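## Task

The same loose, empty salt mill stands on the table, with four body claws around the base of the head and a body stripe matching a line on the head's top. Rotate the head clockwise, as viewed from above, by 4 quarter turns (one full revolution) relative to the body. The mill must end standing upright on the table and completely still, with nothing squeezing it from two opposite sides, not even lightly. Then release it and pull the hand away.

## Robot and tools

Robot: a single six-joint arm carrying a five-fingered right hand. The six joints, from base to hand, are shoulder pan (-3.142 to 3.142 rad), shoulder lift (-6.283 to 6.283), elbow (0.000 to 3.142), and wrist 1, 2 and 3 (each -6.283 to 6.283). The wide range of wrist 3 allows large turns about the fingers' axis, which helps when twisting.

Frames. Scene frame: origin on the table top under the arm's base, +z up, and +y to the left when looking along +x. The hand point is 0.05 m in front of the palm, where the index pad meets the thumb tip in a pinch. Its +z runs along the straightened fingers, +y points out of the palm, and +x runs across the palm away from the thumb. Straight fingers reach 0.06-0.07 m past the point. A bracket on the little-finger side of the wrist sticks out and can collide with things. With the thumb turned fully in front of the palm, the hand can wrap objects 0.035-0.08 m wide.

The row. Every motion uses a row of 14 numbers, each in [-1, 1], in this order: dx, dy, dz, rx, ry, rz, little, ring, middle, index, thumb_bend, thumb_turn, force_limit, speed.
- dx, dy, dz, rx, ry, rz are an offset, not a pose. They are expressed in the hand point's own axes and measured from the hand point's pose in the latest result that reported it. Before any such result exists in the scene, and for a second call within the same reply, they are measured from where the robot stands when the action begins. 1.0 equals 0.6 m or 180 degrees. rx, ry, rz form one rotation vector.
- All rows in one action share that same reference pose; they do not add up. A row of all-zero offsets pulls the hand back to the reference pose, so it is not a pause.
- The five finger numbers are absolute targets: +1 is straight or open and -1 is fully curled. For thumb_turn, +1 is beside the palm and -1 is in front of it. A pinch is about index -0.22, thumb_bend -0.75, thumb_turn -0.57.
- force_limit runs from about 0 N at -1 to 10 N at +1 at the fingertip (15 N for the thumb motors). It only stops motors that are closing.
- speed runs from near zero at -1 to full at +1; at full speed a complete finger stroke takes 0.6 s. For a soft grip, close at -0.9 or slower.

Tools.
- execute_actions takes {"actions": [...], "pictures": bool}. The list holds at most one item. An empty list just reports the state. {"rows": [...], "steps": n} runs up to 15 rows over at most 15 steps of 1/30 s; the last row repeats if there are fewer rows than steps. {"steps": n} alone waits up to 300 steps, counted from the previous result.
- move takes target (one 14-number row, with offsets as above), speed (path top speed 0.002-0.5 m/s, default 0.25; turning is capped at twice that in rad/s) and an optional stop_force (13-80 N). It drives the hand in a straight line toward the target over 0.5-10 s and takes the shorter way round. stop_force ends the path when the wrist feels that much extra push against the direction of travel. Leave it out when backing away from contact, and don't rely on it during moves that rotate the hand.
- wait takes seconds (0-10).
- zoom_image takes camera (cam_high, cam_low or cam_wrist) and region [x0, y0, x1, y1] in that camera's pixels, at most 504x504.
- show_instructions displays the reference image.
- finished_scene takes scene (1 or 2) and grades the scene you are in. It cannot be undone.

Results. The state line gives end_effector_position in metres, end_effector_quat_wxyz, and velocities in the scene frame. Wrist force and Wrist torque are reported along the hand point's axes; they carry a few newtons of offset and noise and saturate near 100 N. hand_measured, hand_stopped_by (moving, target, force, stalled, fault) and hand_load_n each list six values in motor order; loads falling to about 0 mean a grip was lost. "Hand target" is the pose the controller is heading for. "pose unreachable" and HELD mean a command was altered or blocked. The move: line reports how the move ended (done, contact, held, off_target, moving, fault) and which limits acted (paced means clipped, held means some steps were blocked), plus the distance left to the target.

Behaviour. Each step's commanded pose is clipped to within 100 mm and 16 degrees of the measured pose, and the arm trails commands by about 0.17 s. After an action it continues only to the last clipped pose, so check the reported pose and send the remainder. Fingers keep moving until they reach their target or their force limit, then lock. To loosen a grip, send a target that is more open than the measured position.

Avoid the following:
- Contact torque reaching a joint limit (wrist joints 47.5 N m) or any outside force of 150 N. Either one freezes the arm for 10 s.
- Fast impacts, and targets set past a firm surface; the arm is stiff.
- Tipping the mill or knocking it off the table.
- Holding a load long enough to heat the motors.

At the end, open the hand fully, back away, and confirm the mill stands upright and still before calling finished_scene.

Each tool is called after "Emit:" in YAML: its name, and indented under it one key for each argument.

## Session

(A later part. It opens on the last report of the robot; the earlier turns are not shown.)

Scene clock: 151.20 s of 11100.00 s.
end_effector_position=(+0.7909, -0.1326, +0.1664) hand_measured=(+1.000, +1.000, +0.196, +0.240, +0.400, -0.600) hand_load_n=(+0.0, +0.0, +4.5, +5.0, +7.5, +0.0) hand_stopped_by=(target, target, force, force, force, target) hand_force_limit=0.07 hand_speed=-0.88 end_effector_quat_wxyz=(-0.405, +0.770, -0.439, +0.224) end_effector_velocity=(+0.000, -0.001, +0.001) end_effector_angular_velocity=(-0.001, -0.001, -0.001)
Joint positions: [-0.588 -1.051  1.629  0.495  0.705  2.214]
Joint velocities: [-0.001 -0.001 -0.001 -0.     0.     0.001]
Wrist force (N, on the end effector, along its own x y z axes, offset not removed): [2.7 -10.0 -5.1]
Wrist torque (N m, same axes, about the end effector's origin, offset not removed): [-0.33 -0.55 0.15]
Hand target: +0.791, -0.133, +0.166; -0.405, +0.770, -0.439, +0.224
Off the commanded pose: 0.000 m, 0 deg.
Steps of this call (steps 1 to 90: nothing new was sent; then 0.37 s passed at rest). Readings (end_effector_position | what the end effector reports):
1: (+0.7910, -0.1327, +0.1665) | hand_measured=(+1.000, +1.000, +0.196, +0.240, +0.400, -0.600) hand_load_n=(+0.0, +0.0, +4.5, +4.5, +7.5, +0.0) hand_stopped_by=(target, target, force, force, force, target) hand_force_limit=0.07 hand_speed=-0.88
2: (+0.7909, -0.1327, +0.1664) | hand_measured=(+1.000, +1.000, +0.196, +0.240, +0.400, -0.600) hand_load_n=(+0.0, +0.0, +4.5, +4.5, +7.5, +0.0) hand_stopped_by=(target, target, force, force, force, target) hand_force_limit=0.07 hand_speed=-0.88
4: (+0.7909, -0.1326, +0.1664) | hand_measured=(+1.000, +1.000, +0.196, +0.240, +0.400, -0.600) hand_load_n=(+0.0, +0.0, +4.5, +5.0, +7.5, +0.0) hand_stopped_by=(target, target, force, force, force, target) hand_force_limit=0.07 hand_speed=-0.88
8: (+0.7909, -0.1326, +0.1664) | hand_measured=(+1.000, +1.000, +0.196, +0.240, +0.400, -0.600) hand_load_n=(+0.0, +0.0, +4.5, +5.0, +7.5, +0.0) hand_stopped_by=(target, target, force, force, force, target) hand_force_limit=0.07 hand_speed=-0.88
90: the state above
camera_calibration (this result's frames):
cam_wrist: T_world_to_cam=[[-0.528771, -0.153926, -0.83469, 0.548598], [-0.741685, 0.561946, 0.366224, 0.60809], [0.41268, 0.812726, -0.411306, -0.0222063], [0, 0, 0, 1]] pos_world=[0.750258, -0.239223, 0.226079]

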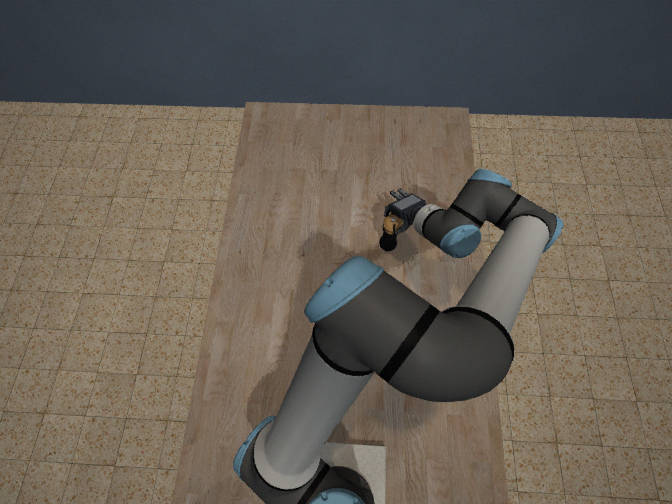

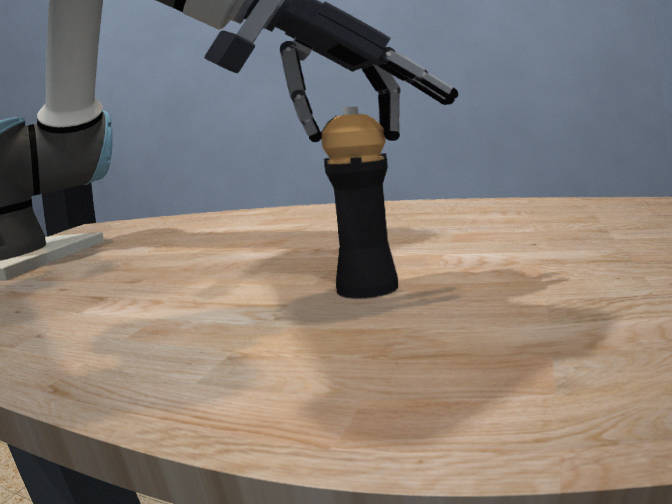

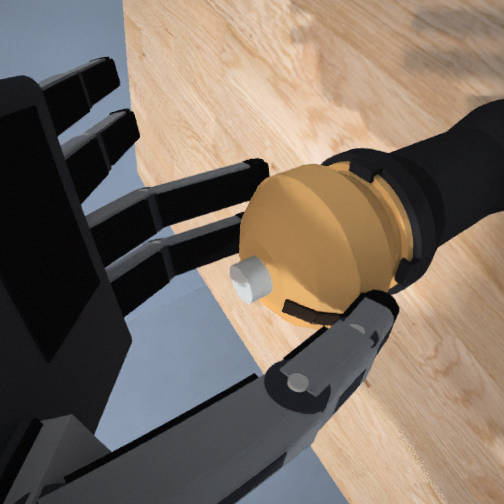

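Emit:
move:
  target: [0,-0.002,-0.0014,0,0,0,1,1,0.45,0.45,0.8,-0.6,0.4,-0.3]
  speed: 0.01

Emit:
move:
  target: [0,0,0,-0.0047,-0.3863,-0.2711,1,1,0.45,0.45,0.8,-0.6,0.4,-0.3]
  speed: 0.35

Emit:
move:
  target: [0,0,0,0,0,0,1,1,0,0,0,-0.6,-0.85,-0.8]

Emit:
move:
  target: [0,0,0,0,0,0,1,1,0,0,-0.1,-0.6,0.07,-0.88]

Scene clock: 153.30 s of 11100.00 s.
end_effector_position=(+0.7909, -0.1326, +0.1678) hand_measured=(+1.000, +1.000, +0.450, +0.450, +0.800, -0.600) hand_load_n=(+0.0, +0.0, +0.0, +0.0, +0.0, +0.0) hand_stopped_by=(target, target, target, target, target, target) hand_force_limit=0.40 hand_speed=-0.30 end_effector_quat_wxyz=(-0.405, +0.770, -0.439, +0.224) end_effector_velocity=(-0.000, -0.001, +0.001) end_effector_angular_velocity=(+0.001, +0.001, -0.002)
Joint positions: [-0.588 -1.052  1.628  0.497  0.705  2.214]
Joint velocities: [-0.001 -0.001 -0.001  0.002  0.001  0.002]
Wrist force (N, on the end effector, along its own x y z axes, offset not removed): [-0.6 0.1 -3.8]
Wrist torque (N m, same axes, about the end effector's origin, offset not removed): [0.30 -0.14 0.07]
Hand target: +0.791, -0.133, +0.168; -0.405, +0.770, -0.439, +0.224
Off the commanded pose: 0.000 m, 0 deg.
move: done
camera_calibration (this result's frames):
cam_wrist: T_world_to_cam=[[-0.528815, -0.153936, -0.83466, 0.549811], [-0.741653, 0.561975, 0.366244, 0.60755], [0.41268, 0.812704, -0.411348, -0.0216201], [0, 0, 0, 1]] pos_world=[0.750262, -0.239221, 0.227501]

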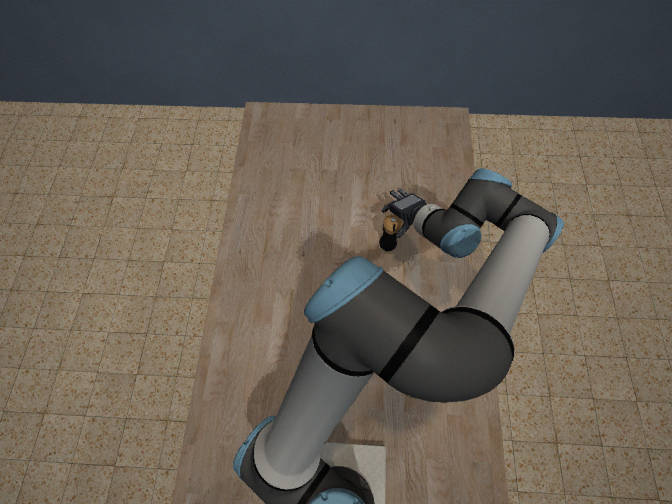

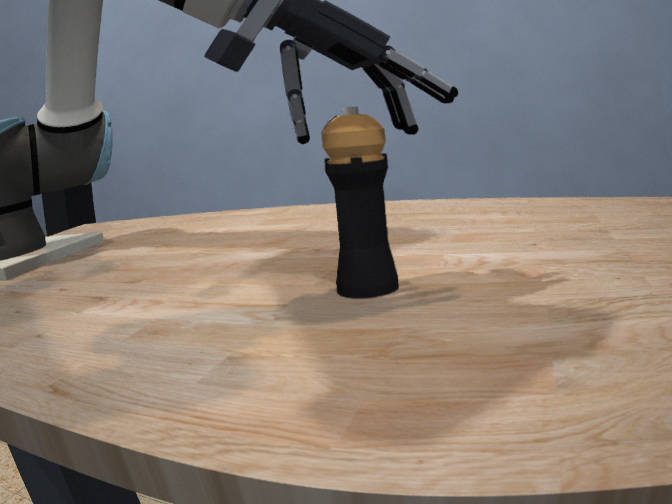

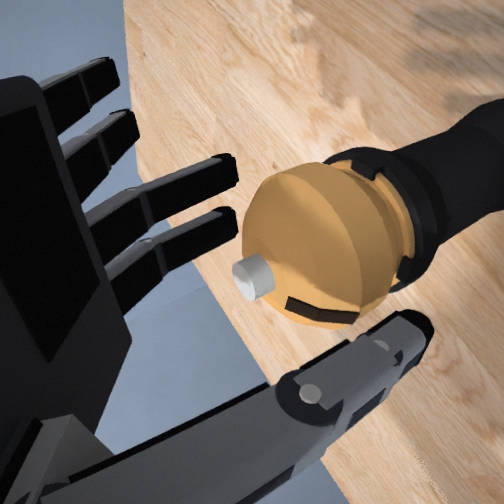

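Scene clock: 156.07 s of 11100.00 s.
end_effector_position=(+0.7912, -0.1329, +0.1679) hand_measured=(+1.000, +1.000, +0.450, +0.450, +0.800, -0.600) hand_load_n=(+0.0, +0.0, +0.0, +0.0, +0.0, +0.0) hand_stopped_by=(target, target, target, target, target, target) hand_force_limit=0.40 hand_speed=-0.30 end_effector_quat_wxyz=(-0.449, +0.866, +0.195, -0.107) end_effector_velocity=(-0.000, +0.000, +0.001) end_effector_angular_velocity=(+0.000, -0.001, +0.013)
Joint positions: [-0.452 -0.6    1.1    1.938  1.069  0.395]
Joint velocities: [ 0.002  0.    -0.003  0.006  0.008 -0.009]
Wrist force (N, on the end effector, along its own x y z axes, offset not removed): [0.5 -1.8 -2.9]
Wrist torque (N m, same axes, about the end effector's origin, offset not removed): [-0.02 -0.33 0.17]
Hand target: +0.791, -0.133, +0.168; -0.448, +0.865, +0.196, -0.107
Off the commanded pose: 0.000 m, 0 deg.
move: done
camera_calibration (this result's frames):
cam_wrist: T_world_to_cam=[[0.106768, -0.542294, -0.833377, -0.00468611], [-0.628428, -0.686331, 0.366098, 0.352409], [-0.770506, 0.48463, -0.414071, 0.871544], [0, 0, 0, 1]] pos_world=[0.893494, -0.183048, 0.227959]

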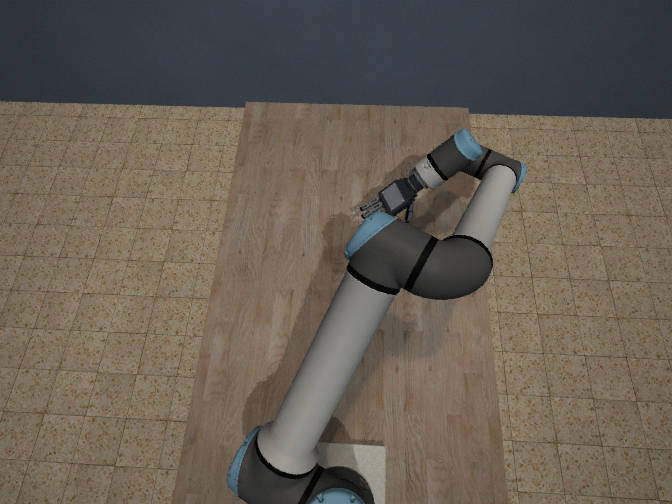

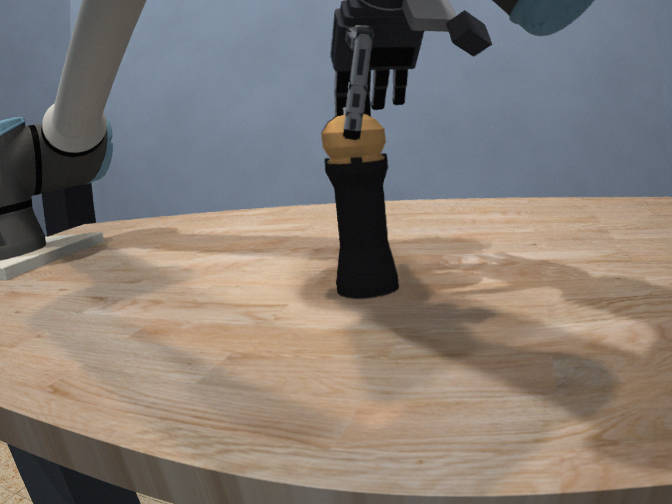

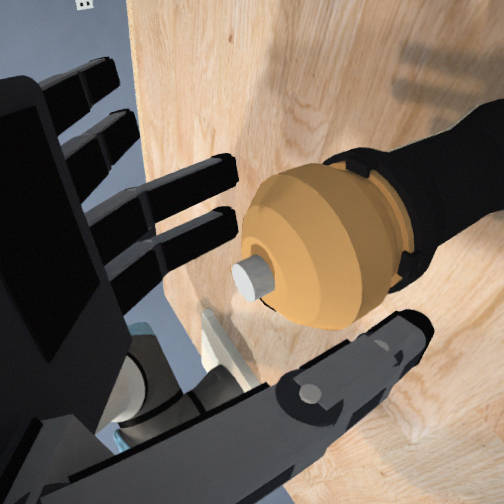

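Scene clock: 158.10 s of 11100.00 s.
end_effector_position=(+0.7912, -0.1329, +0.1679) hand_measured=(+1.000, +1.000, +0.206, +0.252, +0.430, -0.600) hand_load_n=(+0.0, +0.0, +1.0, +0.5, +1.0, +0.0) hand_stopped_by=(target, target, force, force, force, target) hand_force_limit=-0.85 hand_speed=-0.80 end_effector_quat_wxyz=(-0.449, +0.866, +0.195, -0.107) end_effector_velocity=(-0.001, -0.001, +0.000) end_effector_angular_velocity=(-0.000, +0.002, -0.001)
Joint positions: [-0.452 -0.6    1.1    1.938  1.069  0.395]
Joint velocities: [-0.001 -0.     0.001  0.     0.001  0.001]
Wrist force (N, on the end effector, along its own x y z axes, offset not removed): [1.1 -1.4 -2.3]
Wrist torque (N m, same axes, about the end effector's origin, offset not removed): [0.09 -0.30 0.11]
Hand target: +0.791, -0.133, +0.168; -0.449, +0.866, +0.195, -0.107
Off the commanded pose: 0.000 m, 0 deg.
move: done
camera_calibration (this result's frames):
cam_wrist: T_world_to_cam=[[0.106771, -0.542294, -0.833377, -0.00468982], [-0.628436, -0.686327, 0.366091, 0.35242], [-0.770499, 0.484636, -0.414077, 0.871541], [0, 0, 0, 1]] pos_world=[0.893495, -0.183048, 0.227959]

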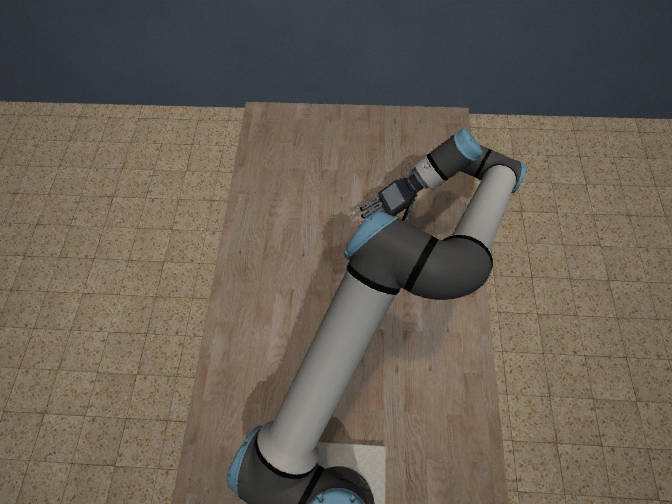

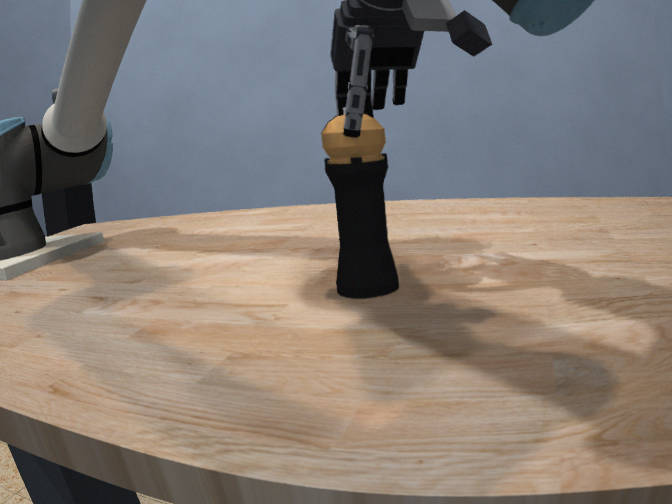

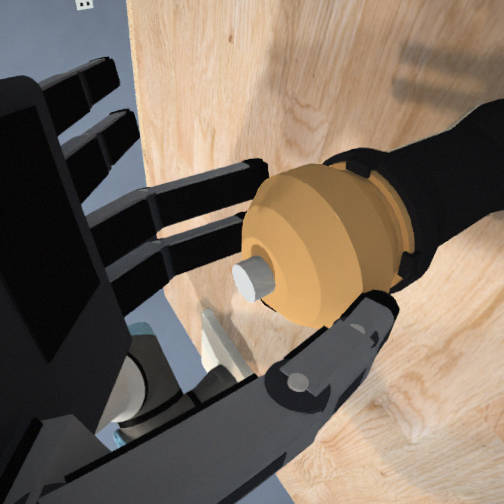

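Scene clock: 158.83 s of 11100.00 s.
end_effector_position=(+0.7912, -0.1329, +0.1679) hand_measured=(+1.000, +1.000, +0.208, +0.252, +0.376, -0.600) hand_load_n=(+0.0, +0.0, +3.5, +3.0, +7.5, +0.5) hand_stopped_by=(target, target, force, force, force, target) hand_force_limit=0.07 hand_speed=-0.88 end_effector_quat_wxyz=(-0.449, +0.866, +0.195, -0.107) end_effector_velocity=(+0.001, -0.000, -0.001) end_effector_angular_velocity=(-0.001, -0.002, -0.001)
Joint positions: [-0.452 -0.6    1.1    1.938  1.069  0.395]
Joint velocities: [ 0.     0.002 -0.001 -0.002 -0.001  0.001]
Wrist force (N, on the end effector, along its own x y z axes, offset not removed): [-1.0 0.6 -5.4]
Wrist torque (N m, same axes, about the end effector's origin, offset not removed): [0.26 0.10 0.09]
Hand target: +0.791, -0.133, +0.168; -0.449, +0.866, +0.195, -0.107
Off the commanded pose: 0.000 m, 0 deg.
move: done
camera_calibration (this result's frames):
cam_wrist: T_world_to_cam=[[0.106772, -0.542296, -0.833376, -0.00469425], [-0.628441, -0.686323, 0.36609, 0.352422], [-0.770494, 0.48464, -0.414081, 0.87154], [0, 0, 0, 1]] pos_world=[0.893494, -0.183053, 0.227958]

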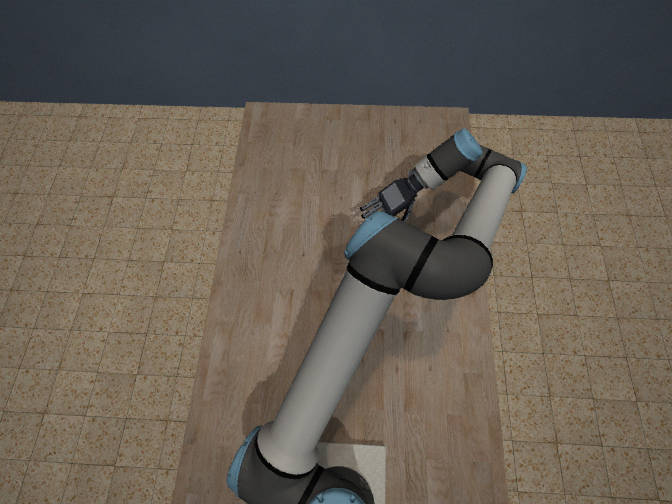

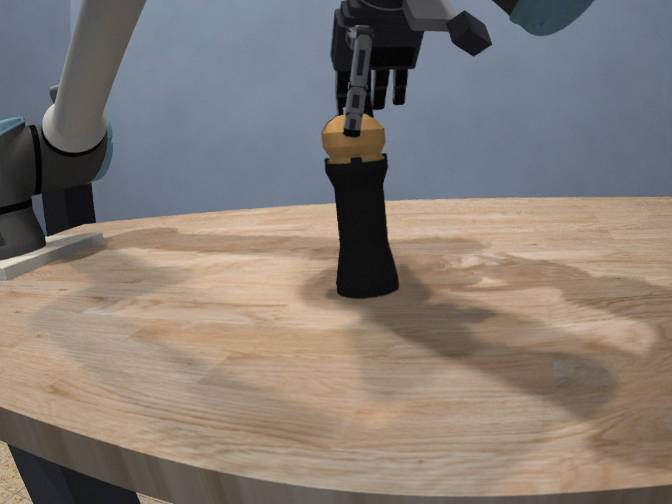

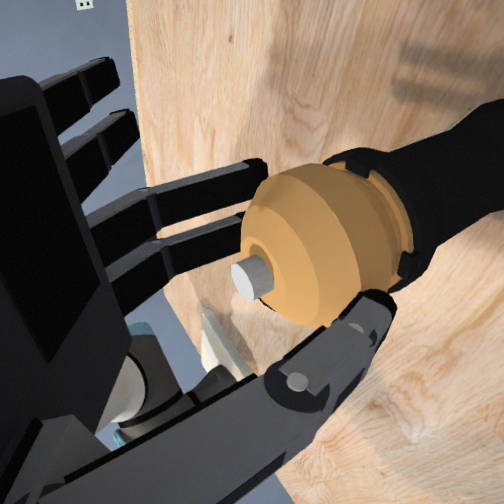

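Emit:
move:
  target: [0,0.0016,0.0011,0,0,0,1,1,0,0,-0.1,-0.6,0.07,-0.88]
  speed: 0.004

Emit:
move:
  target: [0,0.0004,0.0003,0.0022,0.1818,0.1276,1,1,0,0,-0.1,-0.6,0.07,-0.88]
  speed: 0.15

Emit:
zoom_image:
  camera: "cam_low"
  region: [290,90,430,200]

Scene clock: 160.43 s of 11100.00 s.
end_effector_position=(+0.7912, -0.1329, +0.1669) hand_measured=(+1.000, +1.000, +0.208, +0.252, +0.376, -0.600) hand_load_n=(+0.0, +0.0, +3.0, +3.5, +7.5, +1.0) hand_stopped_by=(target, target, force, force, force, target) hand_force_limit=0.07 hand_speed=-0.88 end_effector_quat_wxyz=(-0.449, +0.866, +0.195, -0.107) end_effector_velocity=(-0.000, +0.000, -0.001) end_effector_angular_velocity=(+0.001, +0.002, +0.000)
Joint positions: [-0.452 -0.599  1.1    1.937  1.069  0.395]
Joint velocities: [ 0.     0.002 -0.     0.     0.    -0.   ]
Wrist force (N, on the end effector, along its own x y z axes, offset not removed): [1.7 -4.8 -7.6]
Wrist torque (N m, same axes, about the end effector's origin, offset not removed): [0.05 -0.49 0.17]
Hand target: +0.791, -0.133, +0.167; -0.449, +0.866, +0.195, -0.107
Off the commanded pose: 0.000 m, 0 deg.
move: done
camera_calibration (this result's frames):
cam_wrist: T_world_to_cam=[[0.106792, -0.542307, -0.833366, -0.00559056], [-0.62845, -0.686318, 0.366084, 0.352807], [-0.770484, 0.484634, -0.414106, 0.871109], [0, 0, 0, 1]] pos_world=[0.893494, -0.183063, 0.226916]

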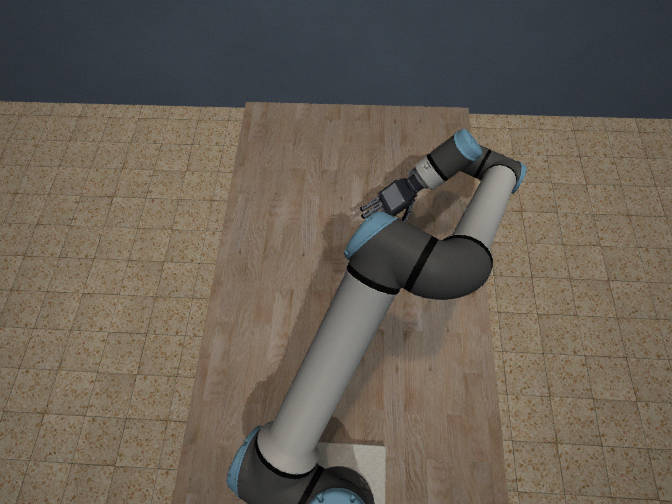

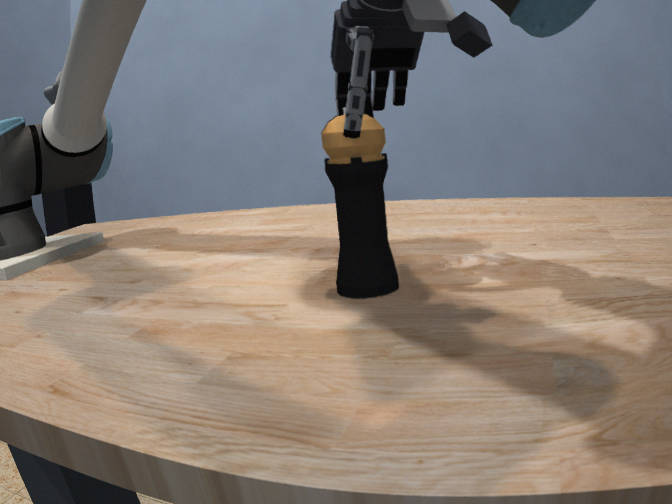

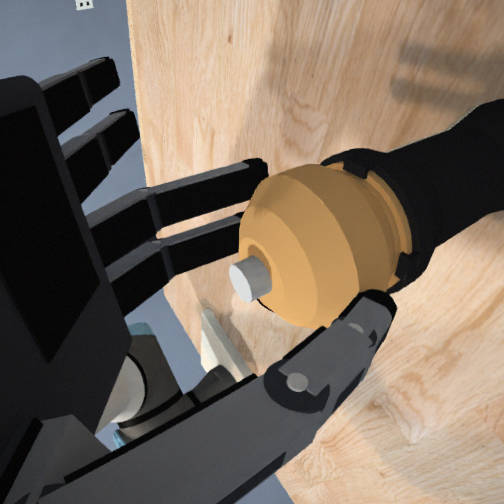

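Scene clock: 163.27 s of 11100.00 s.
end_effector_position=(+0.7912, -0.1329, +0.1667) hand_measured=(+1.000, +1.000, +0.208, +0.252, +0.376, -0.600) hand_load_n=(+0.0, +0.0, +4.0, +4.5, +7.0, +0.5) hand_stopped_by=(target, target, force, force, force, target) hand_force_limit=0.07 hand_speed=-0.88 end_effector_quat_wxyz=(-0.459, +0.880, -0.111, +0.053) end_effector_velocity=(-0.000, -0.000, +0.000) end_effector_angular_velocity=(-0.004, -0.001, -0.014)
Joint positions: [-0.559 -0.746  1.317  1.478  0.691  0.994]
Joint velocities: [-0.001 -0.005  0.004 -0.017 -0.004  0.019]
Wrist force (N, on the end effector, along its own x y z axes, offset not removed): [-2.1 -1.2 -5.5]
Wrist torque (N m, same axes, about the end effector's origin, offset not removed): [0.55 0.05 0.04]
Hand target: +0.791, -0.133, +0.167; -0.459, +0.880, -0.112, +0.053
Off the commanded pose: 0.000 m, 0 deg.
move: done
camera_calibration (this result's frames):
cam_wrist: T_world_to_cam=[[-0.264993, -0.483112, -0.834495, 0.296487], [-0.922493, -0.124905, 0.365248, 0.660292], [-0.280688, 0.866604, -0.412568, 0.533985], [0, 0, 0, 1]] pos_world=[0.837565, -0.237043, 0.226552]

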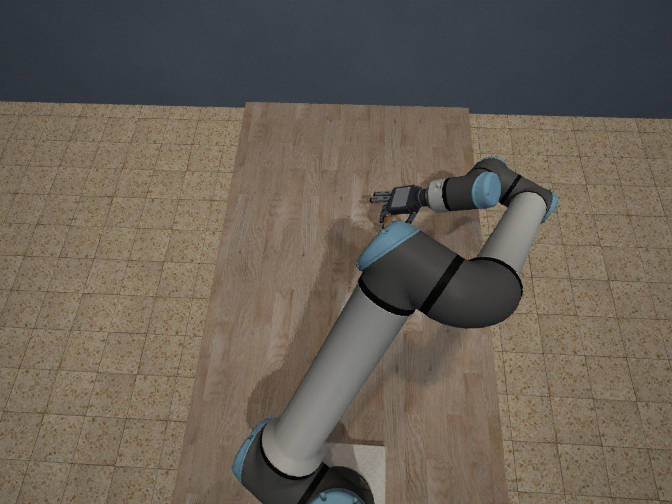

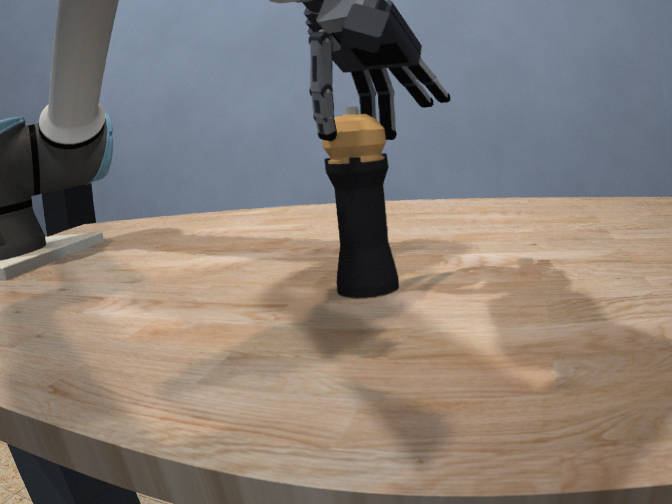

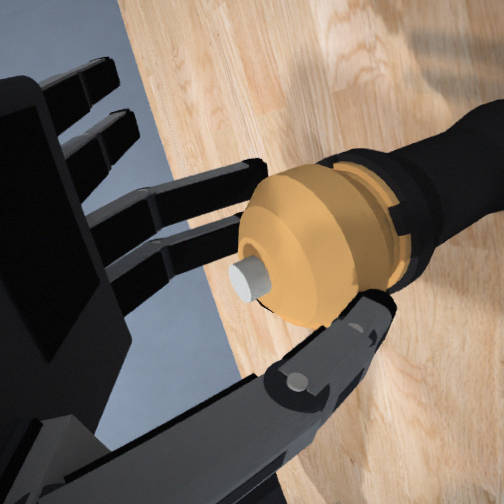

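Region (290, 90, 430, 200) of cam_low's 672x504 image, scaled by 3.600, with more detail than that image has; it fills the top 396 rows of this view, and the rest is white.

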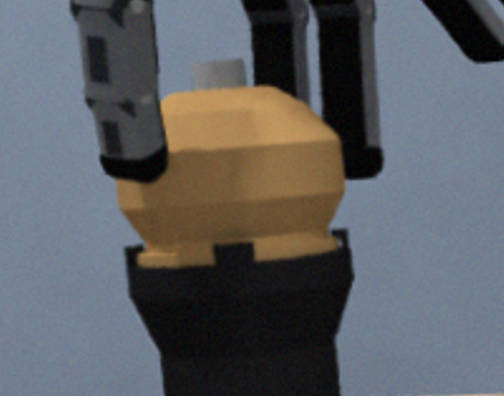

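Good gain. Continue 45°.

Emit:
move:
  target: [0,0.0002,0.0001,0.0025,0.2045,0.1435,1,1,0,0,-0.1,-0.6,0.07,-0.88]
  speed: 0.15

Emit:
zoom_image:
  camera: "cam_low"
  region: [290,90,430,200]

Scene clock: 167.23 s of 11100.00 s.
end_effector_position=(+0.7910, -0.1327, +0.1665) hand_measured=(+1.000, +1.000, +0.208, +0.252, +0.376, -0.600) hand_load_n=(+0.0, +0.0, +4.0, +4.5, +7.0, +0.0) hand_stopped_by=(target, target, force, force, force, target) hand_force_limit=0.07 hand_speed=-0.88 end_effector_quat_wxyz=(-0.405, +0.771, -0.438, +0.223) end_effector_velocity=(-0.000, -0.000, -0.001) end_effector_angular_velocity=(-0.001, -0.000, -0.016)
Joint positions: [-0.588 -1.05   1.628  0.497  0.703  2.211]
Joint velocities: [ 0.001 -0.006  0.009 -0.021  0.009  0.023]
Wrist force (N, on the end effector, along its own x y z axes, offset not removed): [1.6 -3.7 -4.5]
Wrist torque (N m, same axes, about the end effector's origin, offset not removed): [0.32 -0.40 0.11]
Hand target: +0.791, -0.133, +0.166; -0.405, +0.770, -0.439, +0.224
Off the commanded pose: 0.000 m, 0 deg.
move: done
camera_calibration (this result's frames):
cam_wrist: T_world_to_cam=[[-0.528422, -0.154611, -0.834785, 0.548326], [-0.742831, 0.560288, 0.366443, 0.608786], [0.411064, 0.81374, -0.410918, -0.0207981], [0, 0, 0, 1]] pos_world=[0.750521, -0.239394, 0.226102]

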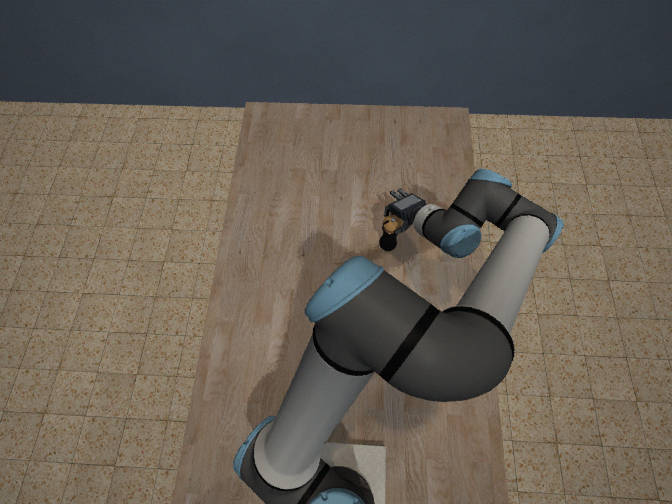

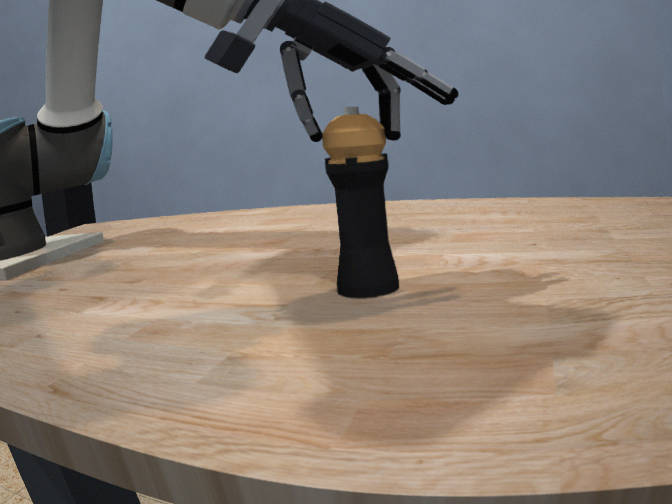

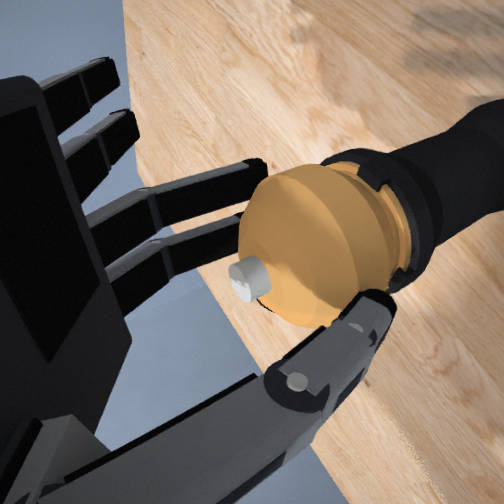

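Region (290, 90, 430, 200) of cam_low's 672x504 image, scaled by 3.600, with more detail than that image has; it fills the top 396 rows of this view, and the rest is white.

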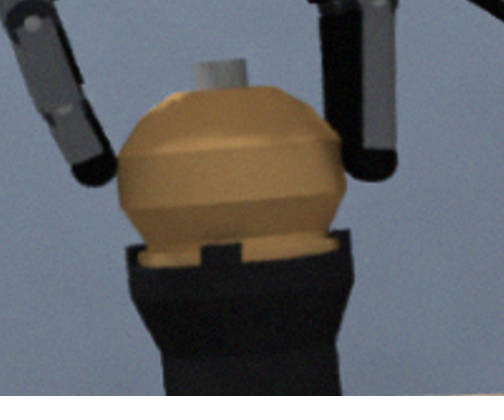

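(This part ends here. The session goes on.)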